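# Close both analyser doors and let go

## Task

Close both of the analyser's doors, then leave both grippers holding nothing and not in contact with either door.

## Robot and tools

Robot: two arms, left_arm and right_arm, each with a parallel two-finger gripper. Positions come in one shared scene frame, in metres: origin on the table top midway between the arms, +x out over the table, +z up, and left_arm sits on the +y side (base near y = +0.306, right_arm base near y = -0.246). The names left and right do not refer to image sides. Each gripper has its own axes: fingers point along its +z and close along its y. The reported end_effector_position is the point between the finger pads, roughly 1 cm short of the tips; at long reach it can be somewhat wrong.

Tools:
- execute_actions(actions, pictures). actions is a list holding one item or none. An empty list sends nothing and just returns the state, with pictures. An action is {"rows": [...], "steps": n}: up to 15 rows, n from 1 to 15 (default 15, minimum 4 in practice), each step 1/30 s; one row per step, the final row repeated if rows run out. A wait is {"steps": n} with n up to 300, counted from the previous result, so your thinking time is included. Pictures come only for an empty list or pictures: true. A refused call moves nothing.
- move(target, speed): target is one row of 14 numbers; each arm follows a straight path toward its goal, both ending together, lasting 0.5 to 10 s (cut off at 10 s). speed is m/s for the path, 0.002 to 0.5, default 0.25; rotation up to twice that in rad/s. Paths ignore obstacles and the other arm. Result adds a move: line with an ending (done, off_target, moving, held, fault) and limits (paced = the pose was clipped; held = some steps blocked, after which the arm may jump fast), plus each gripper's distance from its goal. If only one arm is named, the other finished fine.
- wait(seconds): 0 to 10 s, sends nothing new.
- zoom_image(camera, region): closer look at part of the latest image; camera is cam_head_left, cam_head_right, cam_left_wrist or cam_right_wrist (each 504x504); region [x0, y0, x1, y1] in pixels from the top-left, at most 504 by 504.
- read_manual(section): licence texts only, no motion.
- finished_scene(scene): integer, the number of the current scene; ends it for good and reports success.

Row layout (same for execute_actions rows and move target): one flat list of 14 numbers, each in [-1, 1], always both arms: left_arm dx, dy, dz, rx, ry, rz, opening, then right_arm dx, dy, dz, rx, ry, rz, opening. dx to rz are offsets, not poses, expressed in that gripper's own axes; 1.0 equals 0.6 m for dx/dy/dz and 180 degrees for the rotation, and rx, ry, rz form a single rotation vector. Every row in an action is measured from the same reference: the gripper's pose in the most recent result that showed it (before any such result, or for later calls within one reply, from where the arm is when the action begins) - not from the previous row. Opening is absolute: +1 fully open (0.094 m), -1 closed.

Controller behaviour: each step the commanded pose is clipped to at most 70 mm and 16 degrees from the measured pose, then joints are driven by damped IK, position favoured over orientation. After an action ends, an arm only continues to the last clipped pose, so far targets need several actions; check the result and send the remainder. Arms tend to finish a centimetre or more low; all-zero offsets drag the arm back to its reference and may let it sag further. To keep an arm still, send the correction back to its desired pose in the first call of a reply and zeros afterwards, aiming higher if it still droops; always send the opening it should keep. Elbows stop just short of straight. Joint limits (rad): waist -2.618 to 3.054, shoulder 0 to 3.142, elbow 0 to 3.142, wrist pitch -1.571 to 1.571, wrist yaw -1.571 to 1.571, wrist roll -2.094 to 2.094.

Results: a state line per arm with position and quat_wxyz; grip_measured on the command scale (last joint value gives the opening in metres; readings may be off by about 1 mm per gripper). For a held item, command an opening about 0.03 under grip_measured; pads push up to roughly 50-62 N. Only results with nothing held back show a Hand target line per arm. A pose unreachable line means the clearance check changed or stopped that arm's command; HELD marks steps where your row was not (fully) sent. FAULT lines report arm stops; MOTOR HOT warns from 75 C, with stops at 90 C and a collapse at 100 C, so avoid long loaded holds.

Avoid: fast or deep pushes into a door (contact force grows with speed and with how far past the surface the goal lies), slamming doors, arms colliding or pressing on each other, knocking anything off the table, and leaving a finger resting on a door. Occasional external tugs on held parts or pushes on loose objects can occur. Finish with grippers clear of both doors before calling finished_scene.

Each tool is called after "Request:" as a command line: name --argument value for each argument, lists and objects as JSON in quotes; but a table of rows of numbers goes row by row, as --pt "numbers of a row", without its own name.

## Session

Request:
execute_actions --actions '[]'

Scene clock: 0.00 s of 4800.00 s.
left_arm: end_effector_position=(+0.0200, +0.0733, +0.1084) grip_measured=+1.000 end_effector_quat_wxyz=(-0.088, +0.299, +0.942, -0.122) | right_arm: end_effector_position=(+0.1294, -0.5567, +0.2546) grip_measured=+1.000 end_effector_quat_wxyz=(-0.037, -0.119, +0.965, -0.232)
Joint positions: left_arm=[-1.265  1.333  0.987 -1.135  0.29  -0.62   0.094] | right_arm=[-0.994  1.58   1.729 -1.333  0.283 -1.251  0.094]
Joint velocities: left_arm=[ 0.002 -0.007 -0.027 -0.037 -0.125 -0.022  0.   ] | right_arm=[-0.012 -0.002  0.002  0.022 -0.022  0.051  0.   ]
Hand target (left_arm): +0.021, +0.071, +0.112; -0.082, +0.302, +0.941, -0.129
Hand target (right_arm): +0.128, -0.555, +0.255; -0.038, -0.119, +0.965, -0.230

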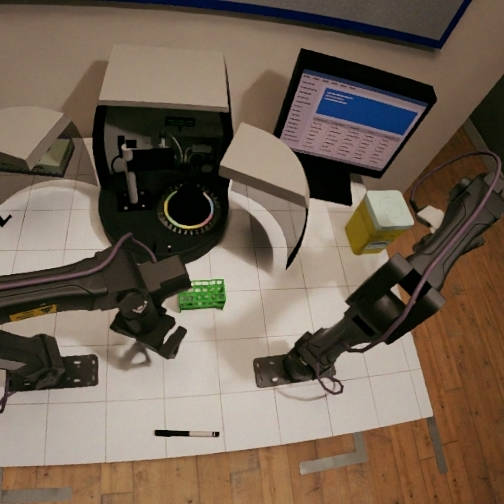

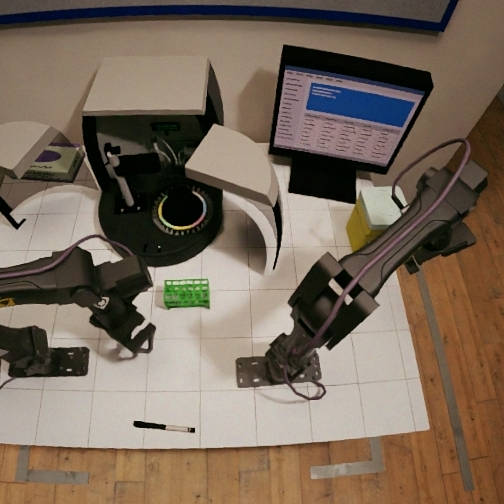

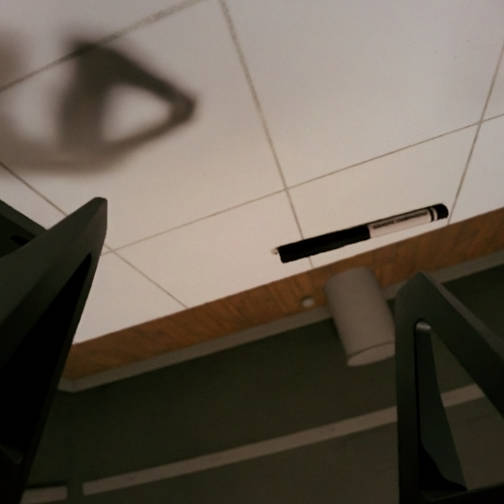

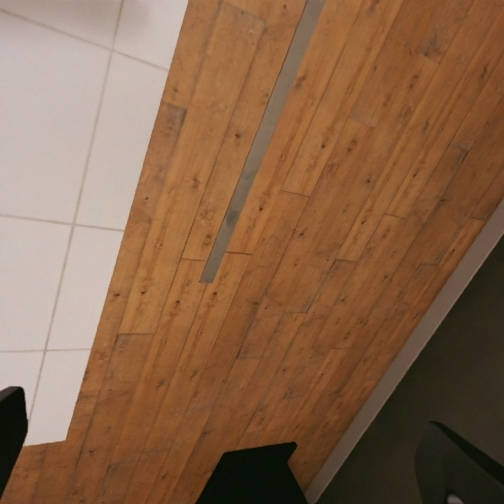

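Request:
move --target '[0.038,0.478,-0.435,0.151,-0.43,-0.567,-1,-0.335,0.247,-0.17,-0.134,-0.397,0.078,-1]' --speed 0.5

Request:
move --target '[-0.37,-0.07,0.12,0,0,0,-1,0,0.17,0.03,0,0,0,-1]' --speed 0.2

Scene clock: 3.83 s of 4800.00 s.
left_arm: end_effector_position=(+0.2097, +0.3557, +0.2667) grip_measured=-0.998 end_effector_quat_wxyz=(-0.318, +0.631, -0.628, +0.325) | right_arm: end_effector_position=(+0.2943, -0.3498, +0.2547) grip_measured=-0.984 end_effector_quat_wxyz=(+0.529, -0.108, +0.839, +0.058)
Joint positions: left_arm=[ 0.528  0.713  0.996 -0.996  0.459 -1.218  0.   ] | right_arm=[-0.739  1.162  0.982 -0.498 -0.81  -0.547  0.001]
Joint velocities: left_arm=[ 0.002 -0.022 -0.002  0.007 -0.037 -0.022 -0.   ] | right_arm=[-0.007  0.007  0.002 -0.007  0.007 -0.007  0.001]
Hand target (left_arm): +0.214, +0.359, +0.278; -0.332, +0.625, -0.628, +0.324
Hand target (right_arm): +0.291, -0.341, +0.255; +0.534, -0.114, +0.835, +0.065
Off the commanded pose (left_arm): 0.016 m, 1 deg.
Off the commanded pose (right_arm): 0.012 m, 2 deg.
Kept back: nothing.
move: off_target (left_arm, right_arm)

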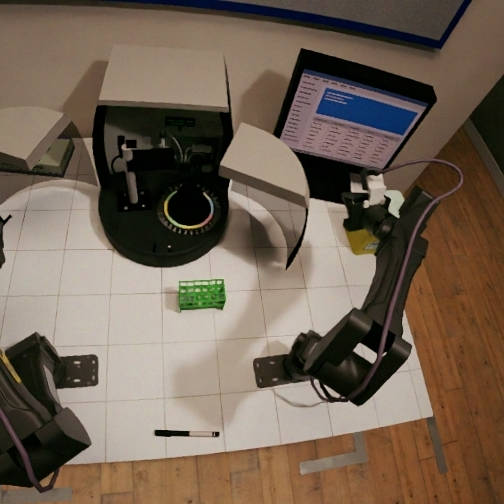

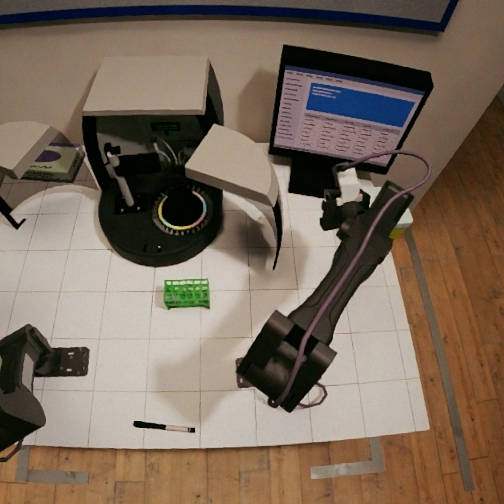

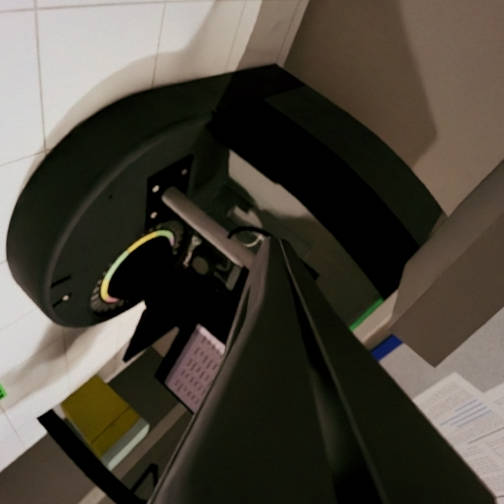

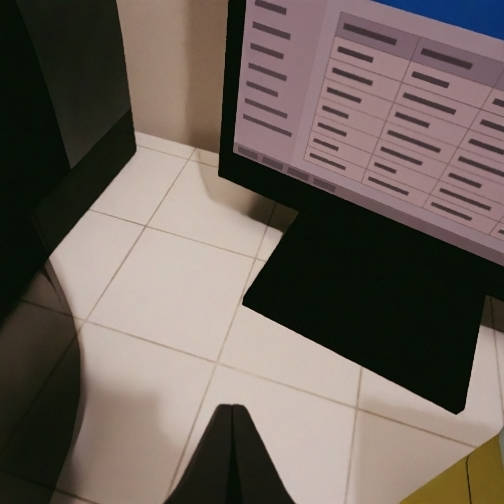

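Scene clock: 5.57 s of 4800.00 s.
left_arm: end_effector_position=(+0.2897, +0.5741, +0.2434) grip_measured=-0.998 end_effector_quat_wxyz=(-0.304, +0.644, -0.623, +0.323) | right_arm: end_effector_position=(+0.2913, -0.2498, +0.2488) grip_measured=-0.984 end_effector_quat_wxyz=(+0.527, -0.108, +0.841, +0.059)
Joint positions: left_arm=[ 0.991  1.587  1.457 -0.861  0.76  -0.807  0.   ] | right_arm=[-0.291  0.926  0.809 -0.386 -0.434 -0.243  0.001]
Joint velocities: left_arm=[ 0.002  0.002  0.002 -0.007  0.022 -0.022 -0.001] | right_arm=[-0.012 -0.022 -0.022  0.022  0.037  0.081  0.001]
Hand target (left_arm): +0.292, +0.578, +0.256; -0.319, +0.631, -0.628, +0.325
Hand target (right_arm): +0.287, -0.247, +0.246; +0.529, -0.108, +0.840, +0.060
Off the commanded pose (left_arm): 0.013 m, 2 deg.
Off the commanded pose (right_arm): 0.008 m, 0 deg.
Kept back: nothing.
move: off_target (left_arm)

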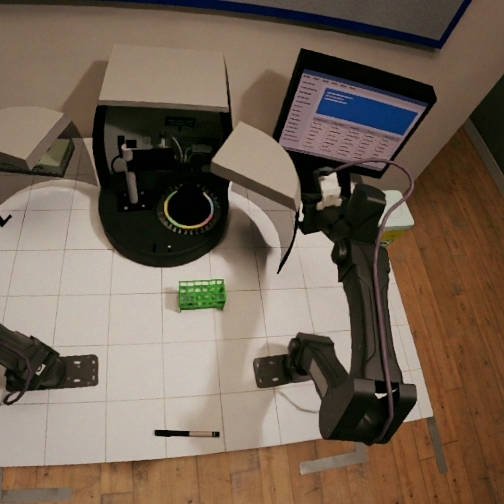

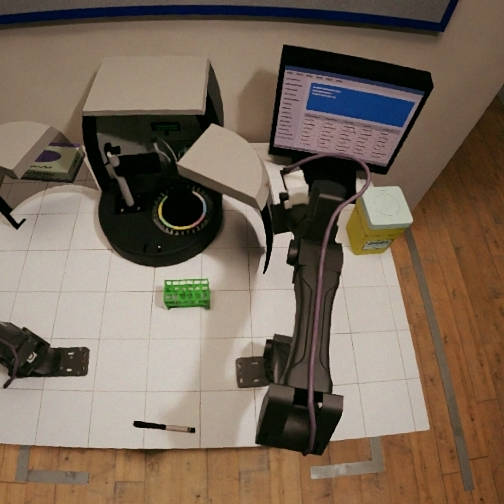

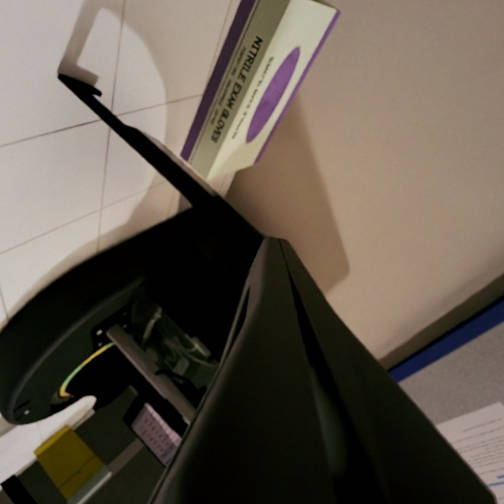

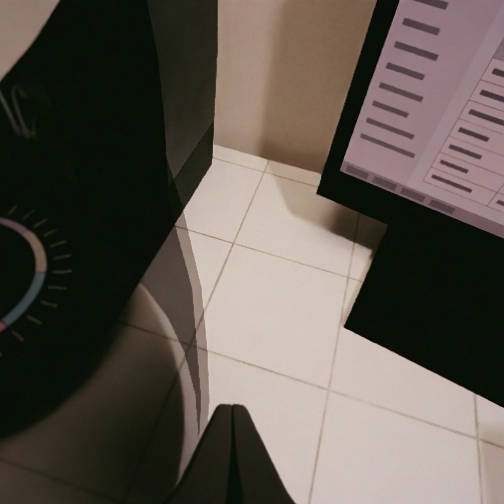

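Request:
move --target '[0.042,-0.135,0.148,0,0.111,0.083,-1,0.02,0.16,-0.015,-0.05,0,-0.023,-1]' --speed 0.2

Scene clock: 7.60 s of 4800.00 s.
left_arm: end_effector_position=(+0.4045, +0.5533, +0.2481) grip_measured=-0.998 end_effector_quat_wxyz=(+0.224, -0.507, +0.739, -0.383) | right_arm: end_effector_position=(+0.2650, -0.1609, +0.2503) grip_measured=-0.984 end_effector_quat_wxyz=(+0.529, -0.177, +0.824, +0.104)
Joint positions: left_arm=[ 0.773  2.104  2.167 -1.249  0.857 -0.564  0.   ] | right_arm=[ 0.094  0.815  0.753 -0.385 -0.243 -0.133  0.001]
Joint velocities: left_arm=[ 0.007 -0.002 -0.022 -0.037 -0.022  0.022 -0.001] | right_arm=[-0.017 -0.012 -0.002 -0.022 -0.037 -0.051 -0.   ]
Hand target (left_arm): +0.409, +0.552, +0.255; +0.233, -0.492, +0.743, -0.389
Hand target (right_arm): +0.257, -0.159, +0.242; +0.519, -0.179, +0.829, +0.108
Off the commanded pose (left_arm): 0.009 m, 2 deg.
Off the commanded pose (right_arm): 0.014 m, 1 deg.
Kept back: nothing.
move: off_target (right_arm)

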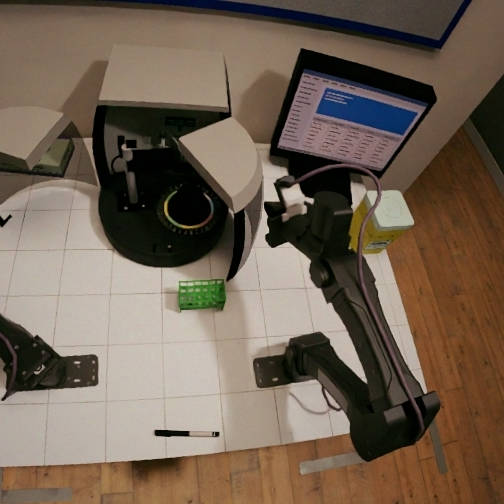

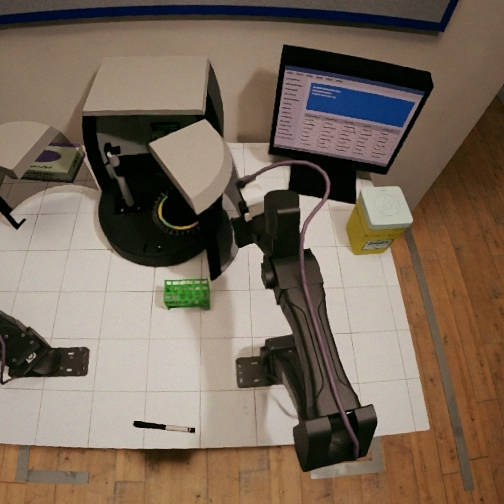

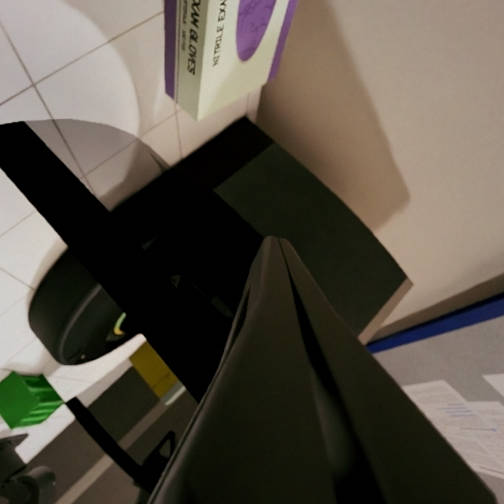

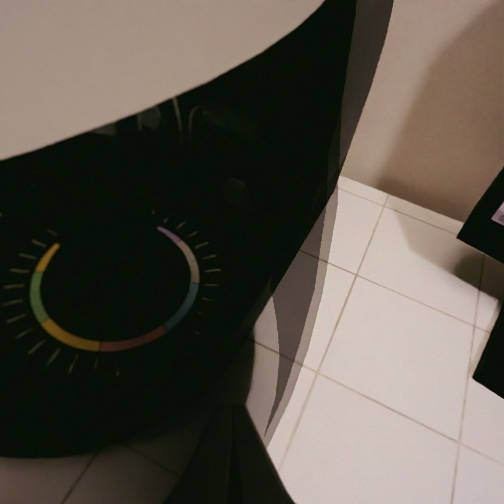

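Request:
move --target '[0.14,-0.02,0.025,0,0,0,-1,0.01,0.105,0.015,0,0,0,-1]' --speed 0.1

Scene clock: 9.20 s of 4800.00 s.
left_arm: end_effector_position=(+0.3928, +0.4835, +0.2468) grip_measured=-0.998 end_effector_quat_wxyz=(+0.225, -0.517, +0.736, -0.376) | right_arm: end_effector_position=(+0.2468, -0.1015, +0.2513) grip_measured=-0.984 end_effector_quat_wxyz=(+0.537, -0.176, +0.818, +0.108)
Joint positions: left_arm=[ 0.658  1.797  1.725 -0.99   0.787 -0.739  0.   ] | right_arm=[ 0.501  0.815  0.736 -0.336  0.122  0.04   0.001]
Joint velocities: left_arm=[-0.002 -0.002 -0.002  0.037  0.022 -0.022 -0.   ] | right_arm=[-0.012 -0.027 -0.027 -0.007  0.022  0.007  0.001]
Hand target (left_arm): +0.391, +0.469, +0.253; +0.223, -0.507, +0.739, -0.383
Hand target (right_arm): +0.246, -0.101, +0.240; +0.528, -0.177, +0.824, +0.105
Off the commanded pose (left_arm): 0.017 m, 1 deg.
Off the commanded pose (right_arm): 0.011 m, 1 deg.
Kept back: nothing.
move: off_target (left_arm, right_arm)

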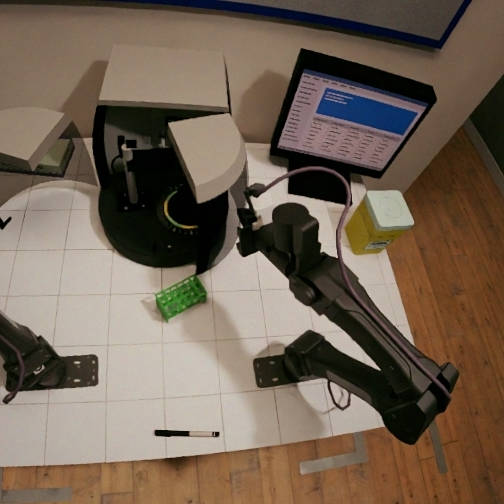

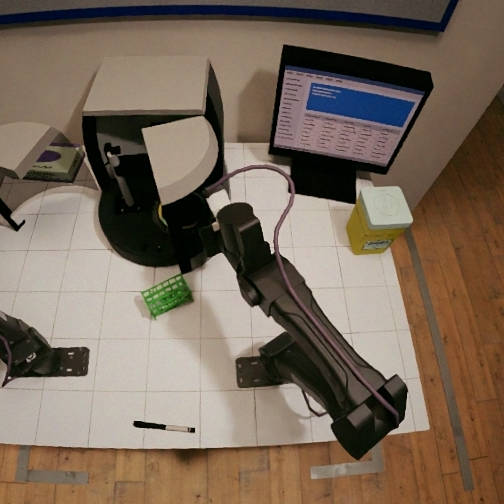

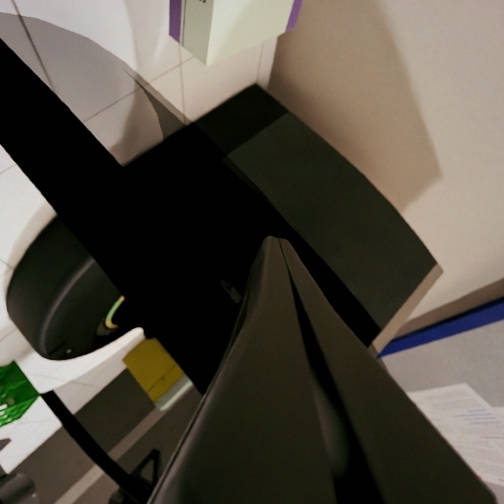

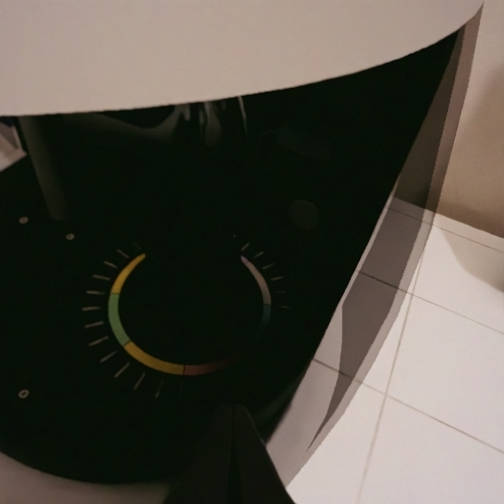

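Request:
move --target '[0.137,0.04,-0.055,0,0,0,-1,0,0.046,0.022,0,0,0,-1]' --speed 0.1

Scene clock: 10.70 s of 4800.00 s.
left_arm: end_effector_position=(+0.3302, +0.4349, +0.2504) grip_measured=-0.998 end_effector_quat_wxyz=(+0.231, -0.524, +0.733, -0.367) | right_arm: end_effector_position=(+0.2453, -0.0752, +0.2478) grip_measured=-0.984 end_effector_quat_wxyz=(+0.539, -0.176, +0.816, +0.109)
Joint positions: left_arm=[ 0.66   1.478  1.401 -0.969  0.767 -0.756  0.   ] | right_arm=[ 0.641  0.875  0.736 -0.28   0.25   0.097  0.001]
Joint velocities: left_arm=[-0.007 -0.002  0.002 -0.007 -0.037 -0.007 -0.   ] | right_arm=[-0.012 -0.002 -0.012 -0.037 -0.007 -0.081  0.001]
Hand target (left_arm): +0.326, +0.422, +0.253; +0.225, -0.517, +0.736, -0.376
Hand target (right_arm): +0.247, -0.071, +0.246; +0.536, -0.176, +0.818, +0.108
Off the commanded pose (left_arm): 0.014 m, 1 deg.
Off the commanded pose (right_arm): 0.005 m, 0 deg.
Kept back: nothing.
move: off_target (left_arm)

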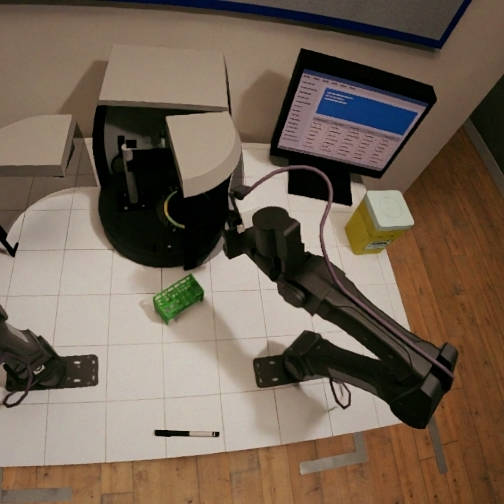

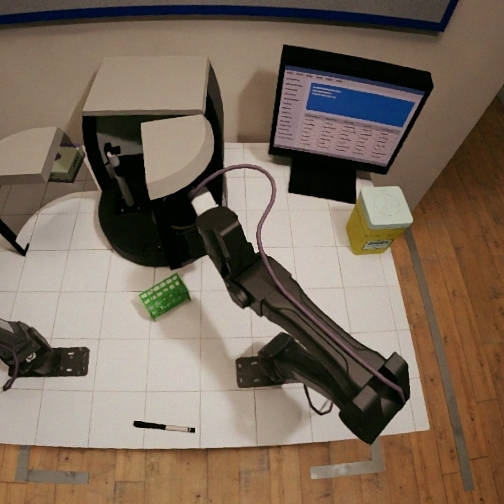

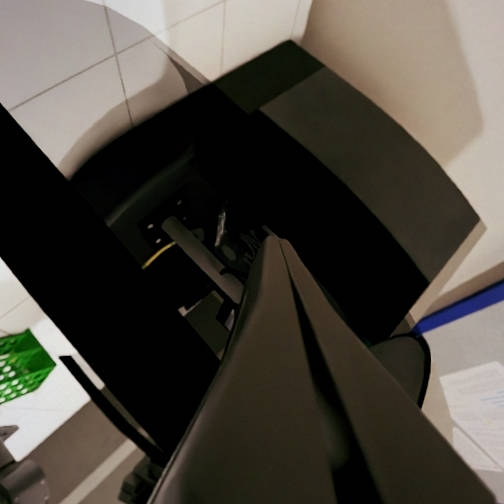

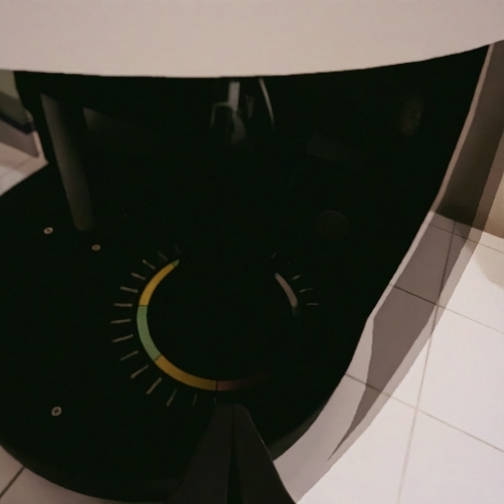

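Request:
move --target '[0.222,0.024,-0.012,0,0,0,-1,-0.027,0.055,0.055,0,0,0,-1]' --speed 0.12

Scene clock: 12.53 s of 4800.00 s.
left_arm: end_effector_position=(+0.2747, +0.3182, +0.2496) grip_measured=-0.998 end_effector_quat_wxyz=(+0.223, -0.530, +0.732, -0.367) | right_arm: end_effector_position=(+0.2611, -0.0369, +0.2367) grip_measured=-0.984 end_effector_quat_wxyz=(+0.527, -0.183, +0.823, +0.103)
Joint positions: left_arm=[ 0.342  1.028  1.072 -0.899  0.578 -1.091  0.   ] | right_arm=[ 0.733  1.058  0.797 -0.203  0.329  0.136  0.001]
Joint velocities: left_arm=[ 0.007 -0.017 -0.017 -0.022  0.022 -0.066  0.001] | right_arm=[-0.012  0.012 -0.027 -0.022 -0.022  0.037  0.   ]
Hand target (left_arm): +0.271, +0.315, +0.250; +0.230, -0.524, +0.733, -0.367
Hand target (right_arm): +0.266, -0.031, +0.249; +0.539, -0.176, +0.816, +0.110
Off the commanded pose (left_arm): 0.005 m, 1 deg.
Off the commanded pose (right_arm): 0.015 m, 2 deg.
Kept back: nothing.
move: off_target (right_arm)

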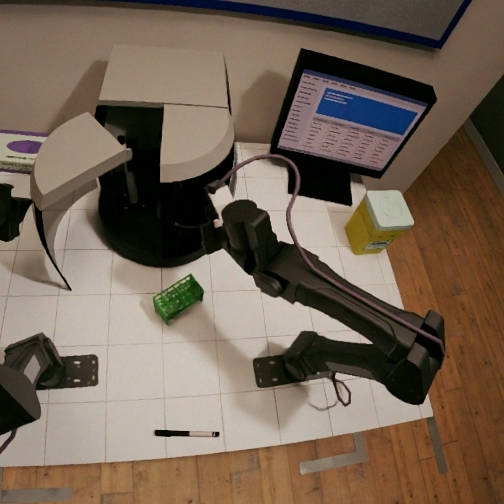

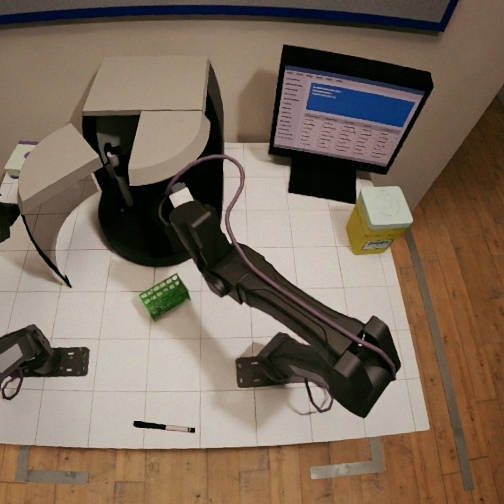

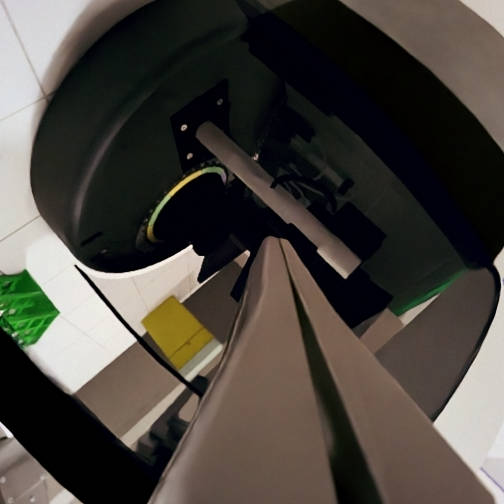

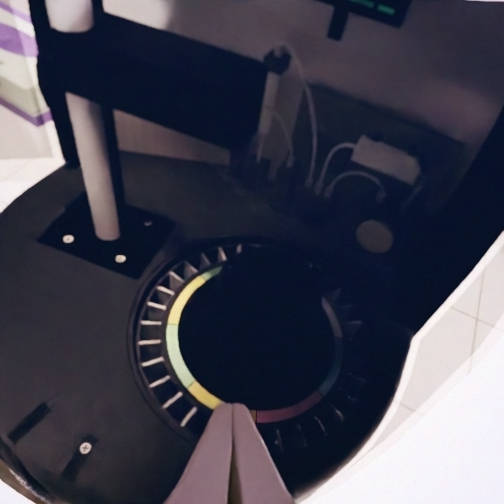

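Request:
move --target '[0.214,-0.028,0.055,0,0.035,0.026,-1,0,-0.08,-0.09,0,0,0,-1]' --speed 0.12

Scene clock: 14.43 s of 4800.00 s.
left_arm: end_effector_position=(+0.2656, +0.1868, +0.2496) grip_measured=-0.998 end_effector_quat_wxyz=(+0.186, -0.482, +0.766, -0.382) | right_arm: end_effector_position=(+0.2407, -0.0940, +0.2630) grip_measured=-0.984 end_effector_quat_wxyz=(+0.532, -0.181, +0.820, +0.106)
Joint positions: left_arm=[-0.335  0.977  1.026 -0.758  0.201 -1.509  0.   ] | right_arm=[ 0.56   0.828  0.797 -0.4    0.174  0.057  0.001]
Joint velocities: left_arm=[-0.007 -0.007 -0.002  0.022 -0.051 -0.022 -0.   ] | right_arm=[ 0.007 -0.017 -0.007  0.037 -0.095 -0.037  0.   ]
Hand target (left_arm): +0.266, +0.186, +0.250; +0.196, -0.479, +0.764, -0.386
Hand target (right_arm): +0.235, -0.100, +0.261; +0.528, -0.183, +0.823, +0.103
Off the commanded pose (left_arm): 0.002 m, 1 deg.
Off the commanded pose (right_arm): 0.008 m, 1 deg.
Kept back: nothing.
move: done

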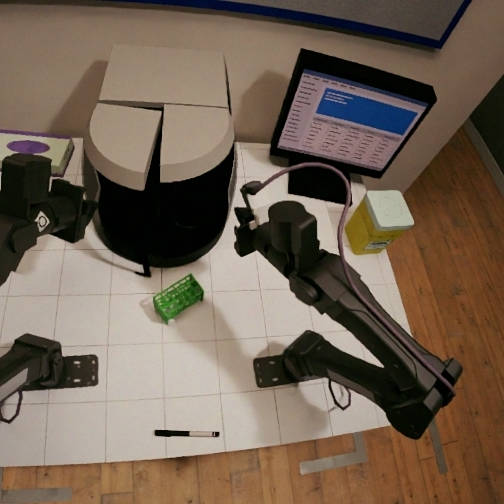

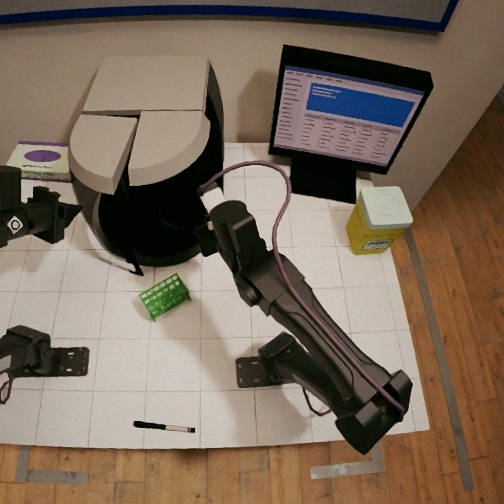

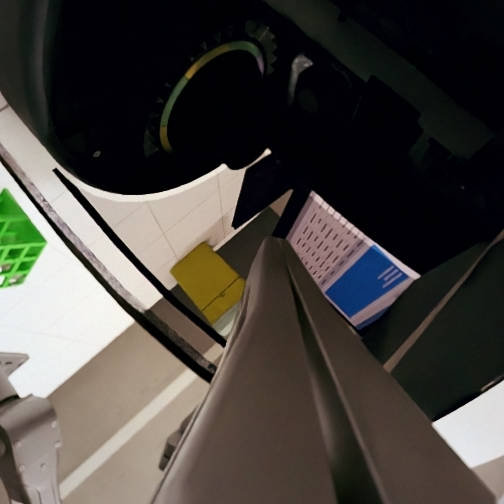

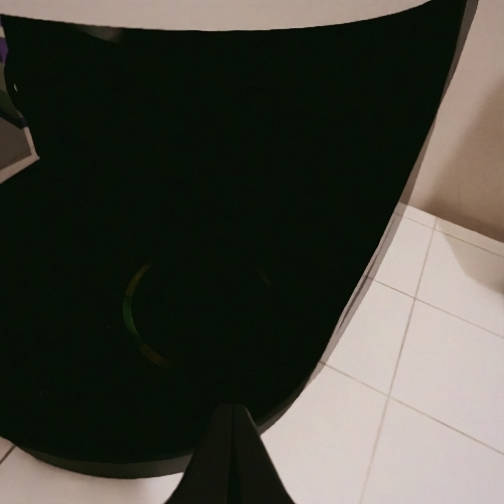

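Request:
move --target '[0.04,-0.027,0.038,0,0,0,-1,0,0,0,0,0,0,-1]' --speed 0.05

Request:
move --target '[-0.06,0.03,-0.07,0,0,0,-1,0,0,0,0,0,0,-1]'

Request:
zoom_image --camera "cam_head_left" --region '[70,85,270,285]'

Scene clock: 15.67 s of 4800.00 s.
left_arm: end_effector_position=(+0.2679, +0.1582, +0.2359) grip_measured=-0.998 end_effector_quat_wxyz=(+0.170, -0.487, +0.773, -0.369) | right_arm: end_effector_position=(+0.2406, -0.0939, +0.2628) grip_measured=-0.984 end_effector_quat_wxyz=(+0.532, -0.182, +0.820, +0.106)
Joint positions: left_arm=[-0.472  1.042  1.026 -0.722  0.108 -1.602  0.   ] | right_arm=[ 0.56   0.828  0.797 -0.4    0.173  0.057  0.001]
Joint velocities: left_arm=[-0.012 -0.012 -0.022  0.007  0.007 -0.037 -0.   ] | right_arm=[ 0.007  0.002 -0.007  0.022  0.066  0.051 -0.001]
Hand target (left_arm): +0.279, +0.153, +0.250; +0.186, -0.482, +0.766, -0.382
Hand target (right_arm): +0.241, -0.094, +0.263; +0.533, -0.181, +0.820, +0.105
Off the commanded pose (left_arm): 0.018 m, 3 deg.
Off the commanded pose (right_arm): 0.000 m, 0 deg.
Kept back: nothing.
move: off_target (left_arm)

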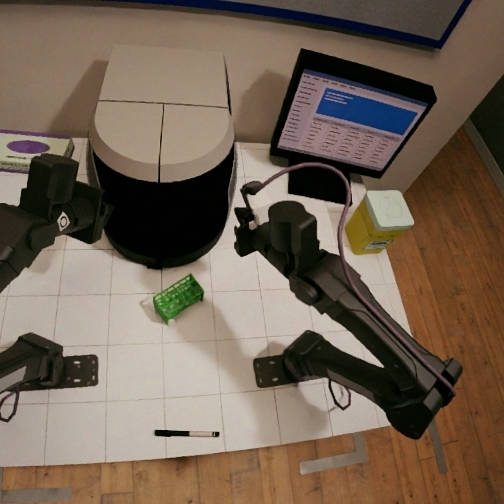

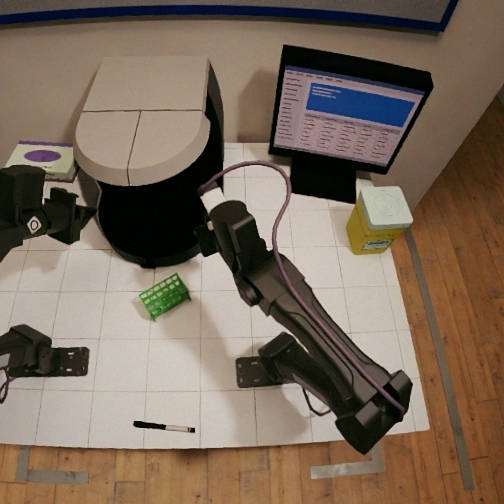

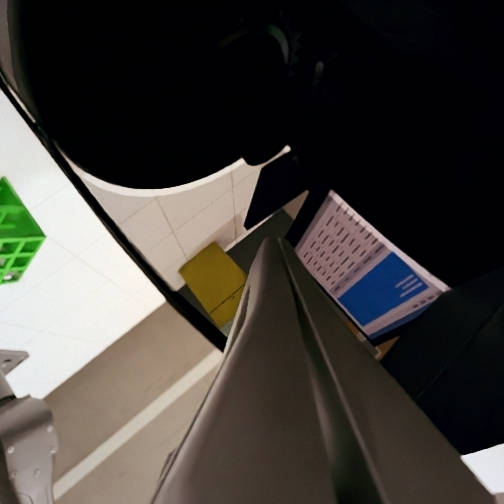

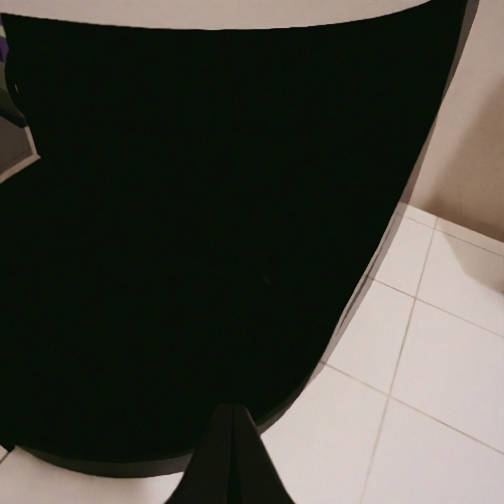

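Scene clock: 16.70 s of 4800.00 s.
left_arm: end_effector_position=(+0.2502, +0.2091, +0.2400) grip_measured=-0.998 end_effector_quat_wxyz=(+0.164, -0.495, +0.773, -0.363) | right_arm: end_effector_position=(+0.2406, -0.0939, +0.2628) grip_measured=-0.984 end_effector_quat_wxyz=(+0.532, -0.182, +0.820, +0.106)
Joint positions: left_arm=[-0.219  0.948  1.026 -0.871  0.289 -1.435  0.   ] | right_arm=[ 0.56   0.828  0.797 -0.4    0.173  0.057  0.001]
Joint velocities: left_arm=[-0.012  0.002  0.017  0.037 -0.007 -0.007  0.   ] | right_arm=[-0.007 -0.002  0.007 -0.051 -0.007 -0.037 -0.001]
Hand target (left_arm): +0.246, +0.211, +0.247; +0.171, -0.487, +0.773, -0.369
Hand target (right_arm): +0.241, -0.094, +0.263; +0.532, -0.182, +0.820, +0.106
Off the commanded pose (left_arm): 0.008 m, 1 deg.
Off the commanded pose (right_arm): 0.000 m, 0 deg.
Kept back: nothing.
move: done

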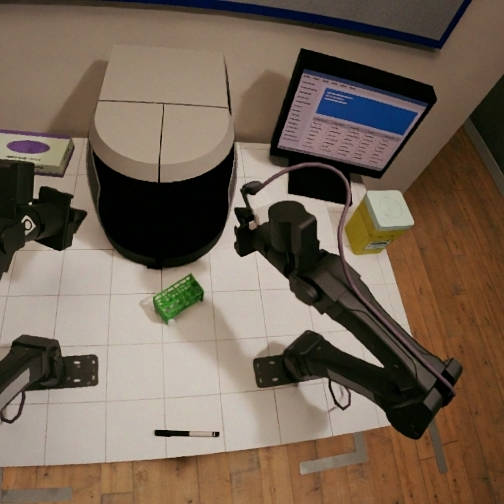

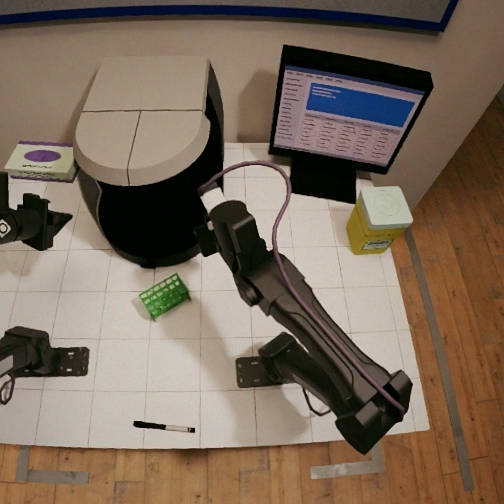

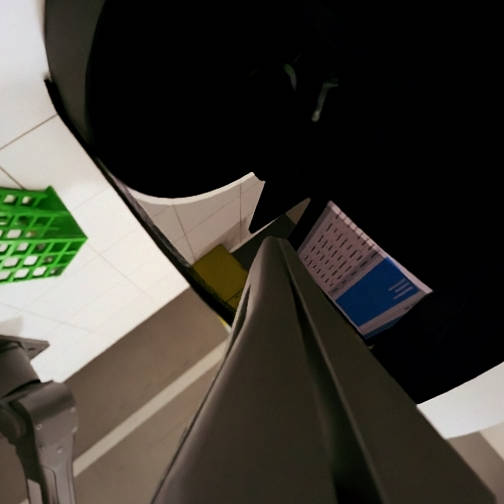

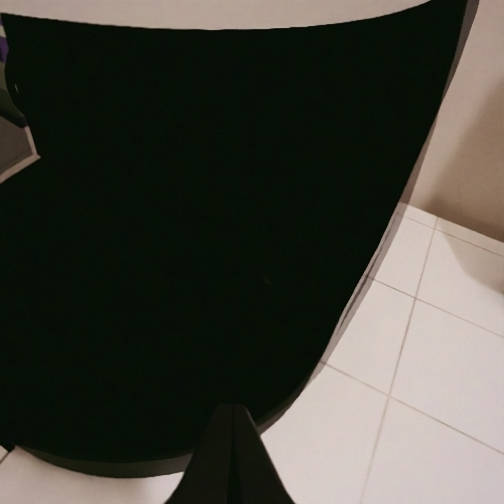

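Region (70, 85, 270, 285) of cam_head_left's 504x504 image, scaled by 2.520, with more detail than that image has.

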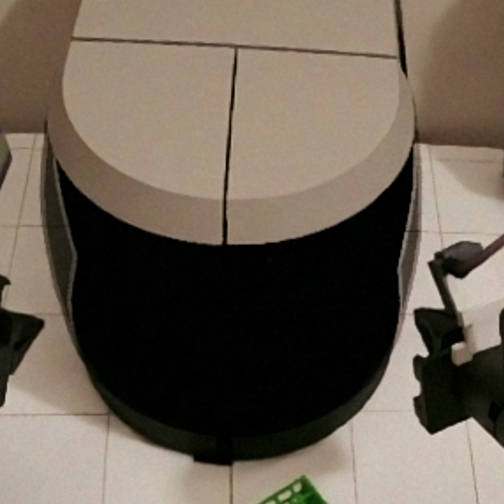

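Request:
finished_scene --scene 2

The scene is finished: the task was done.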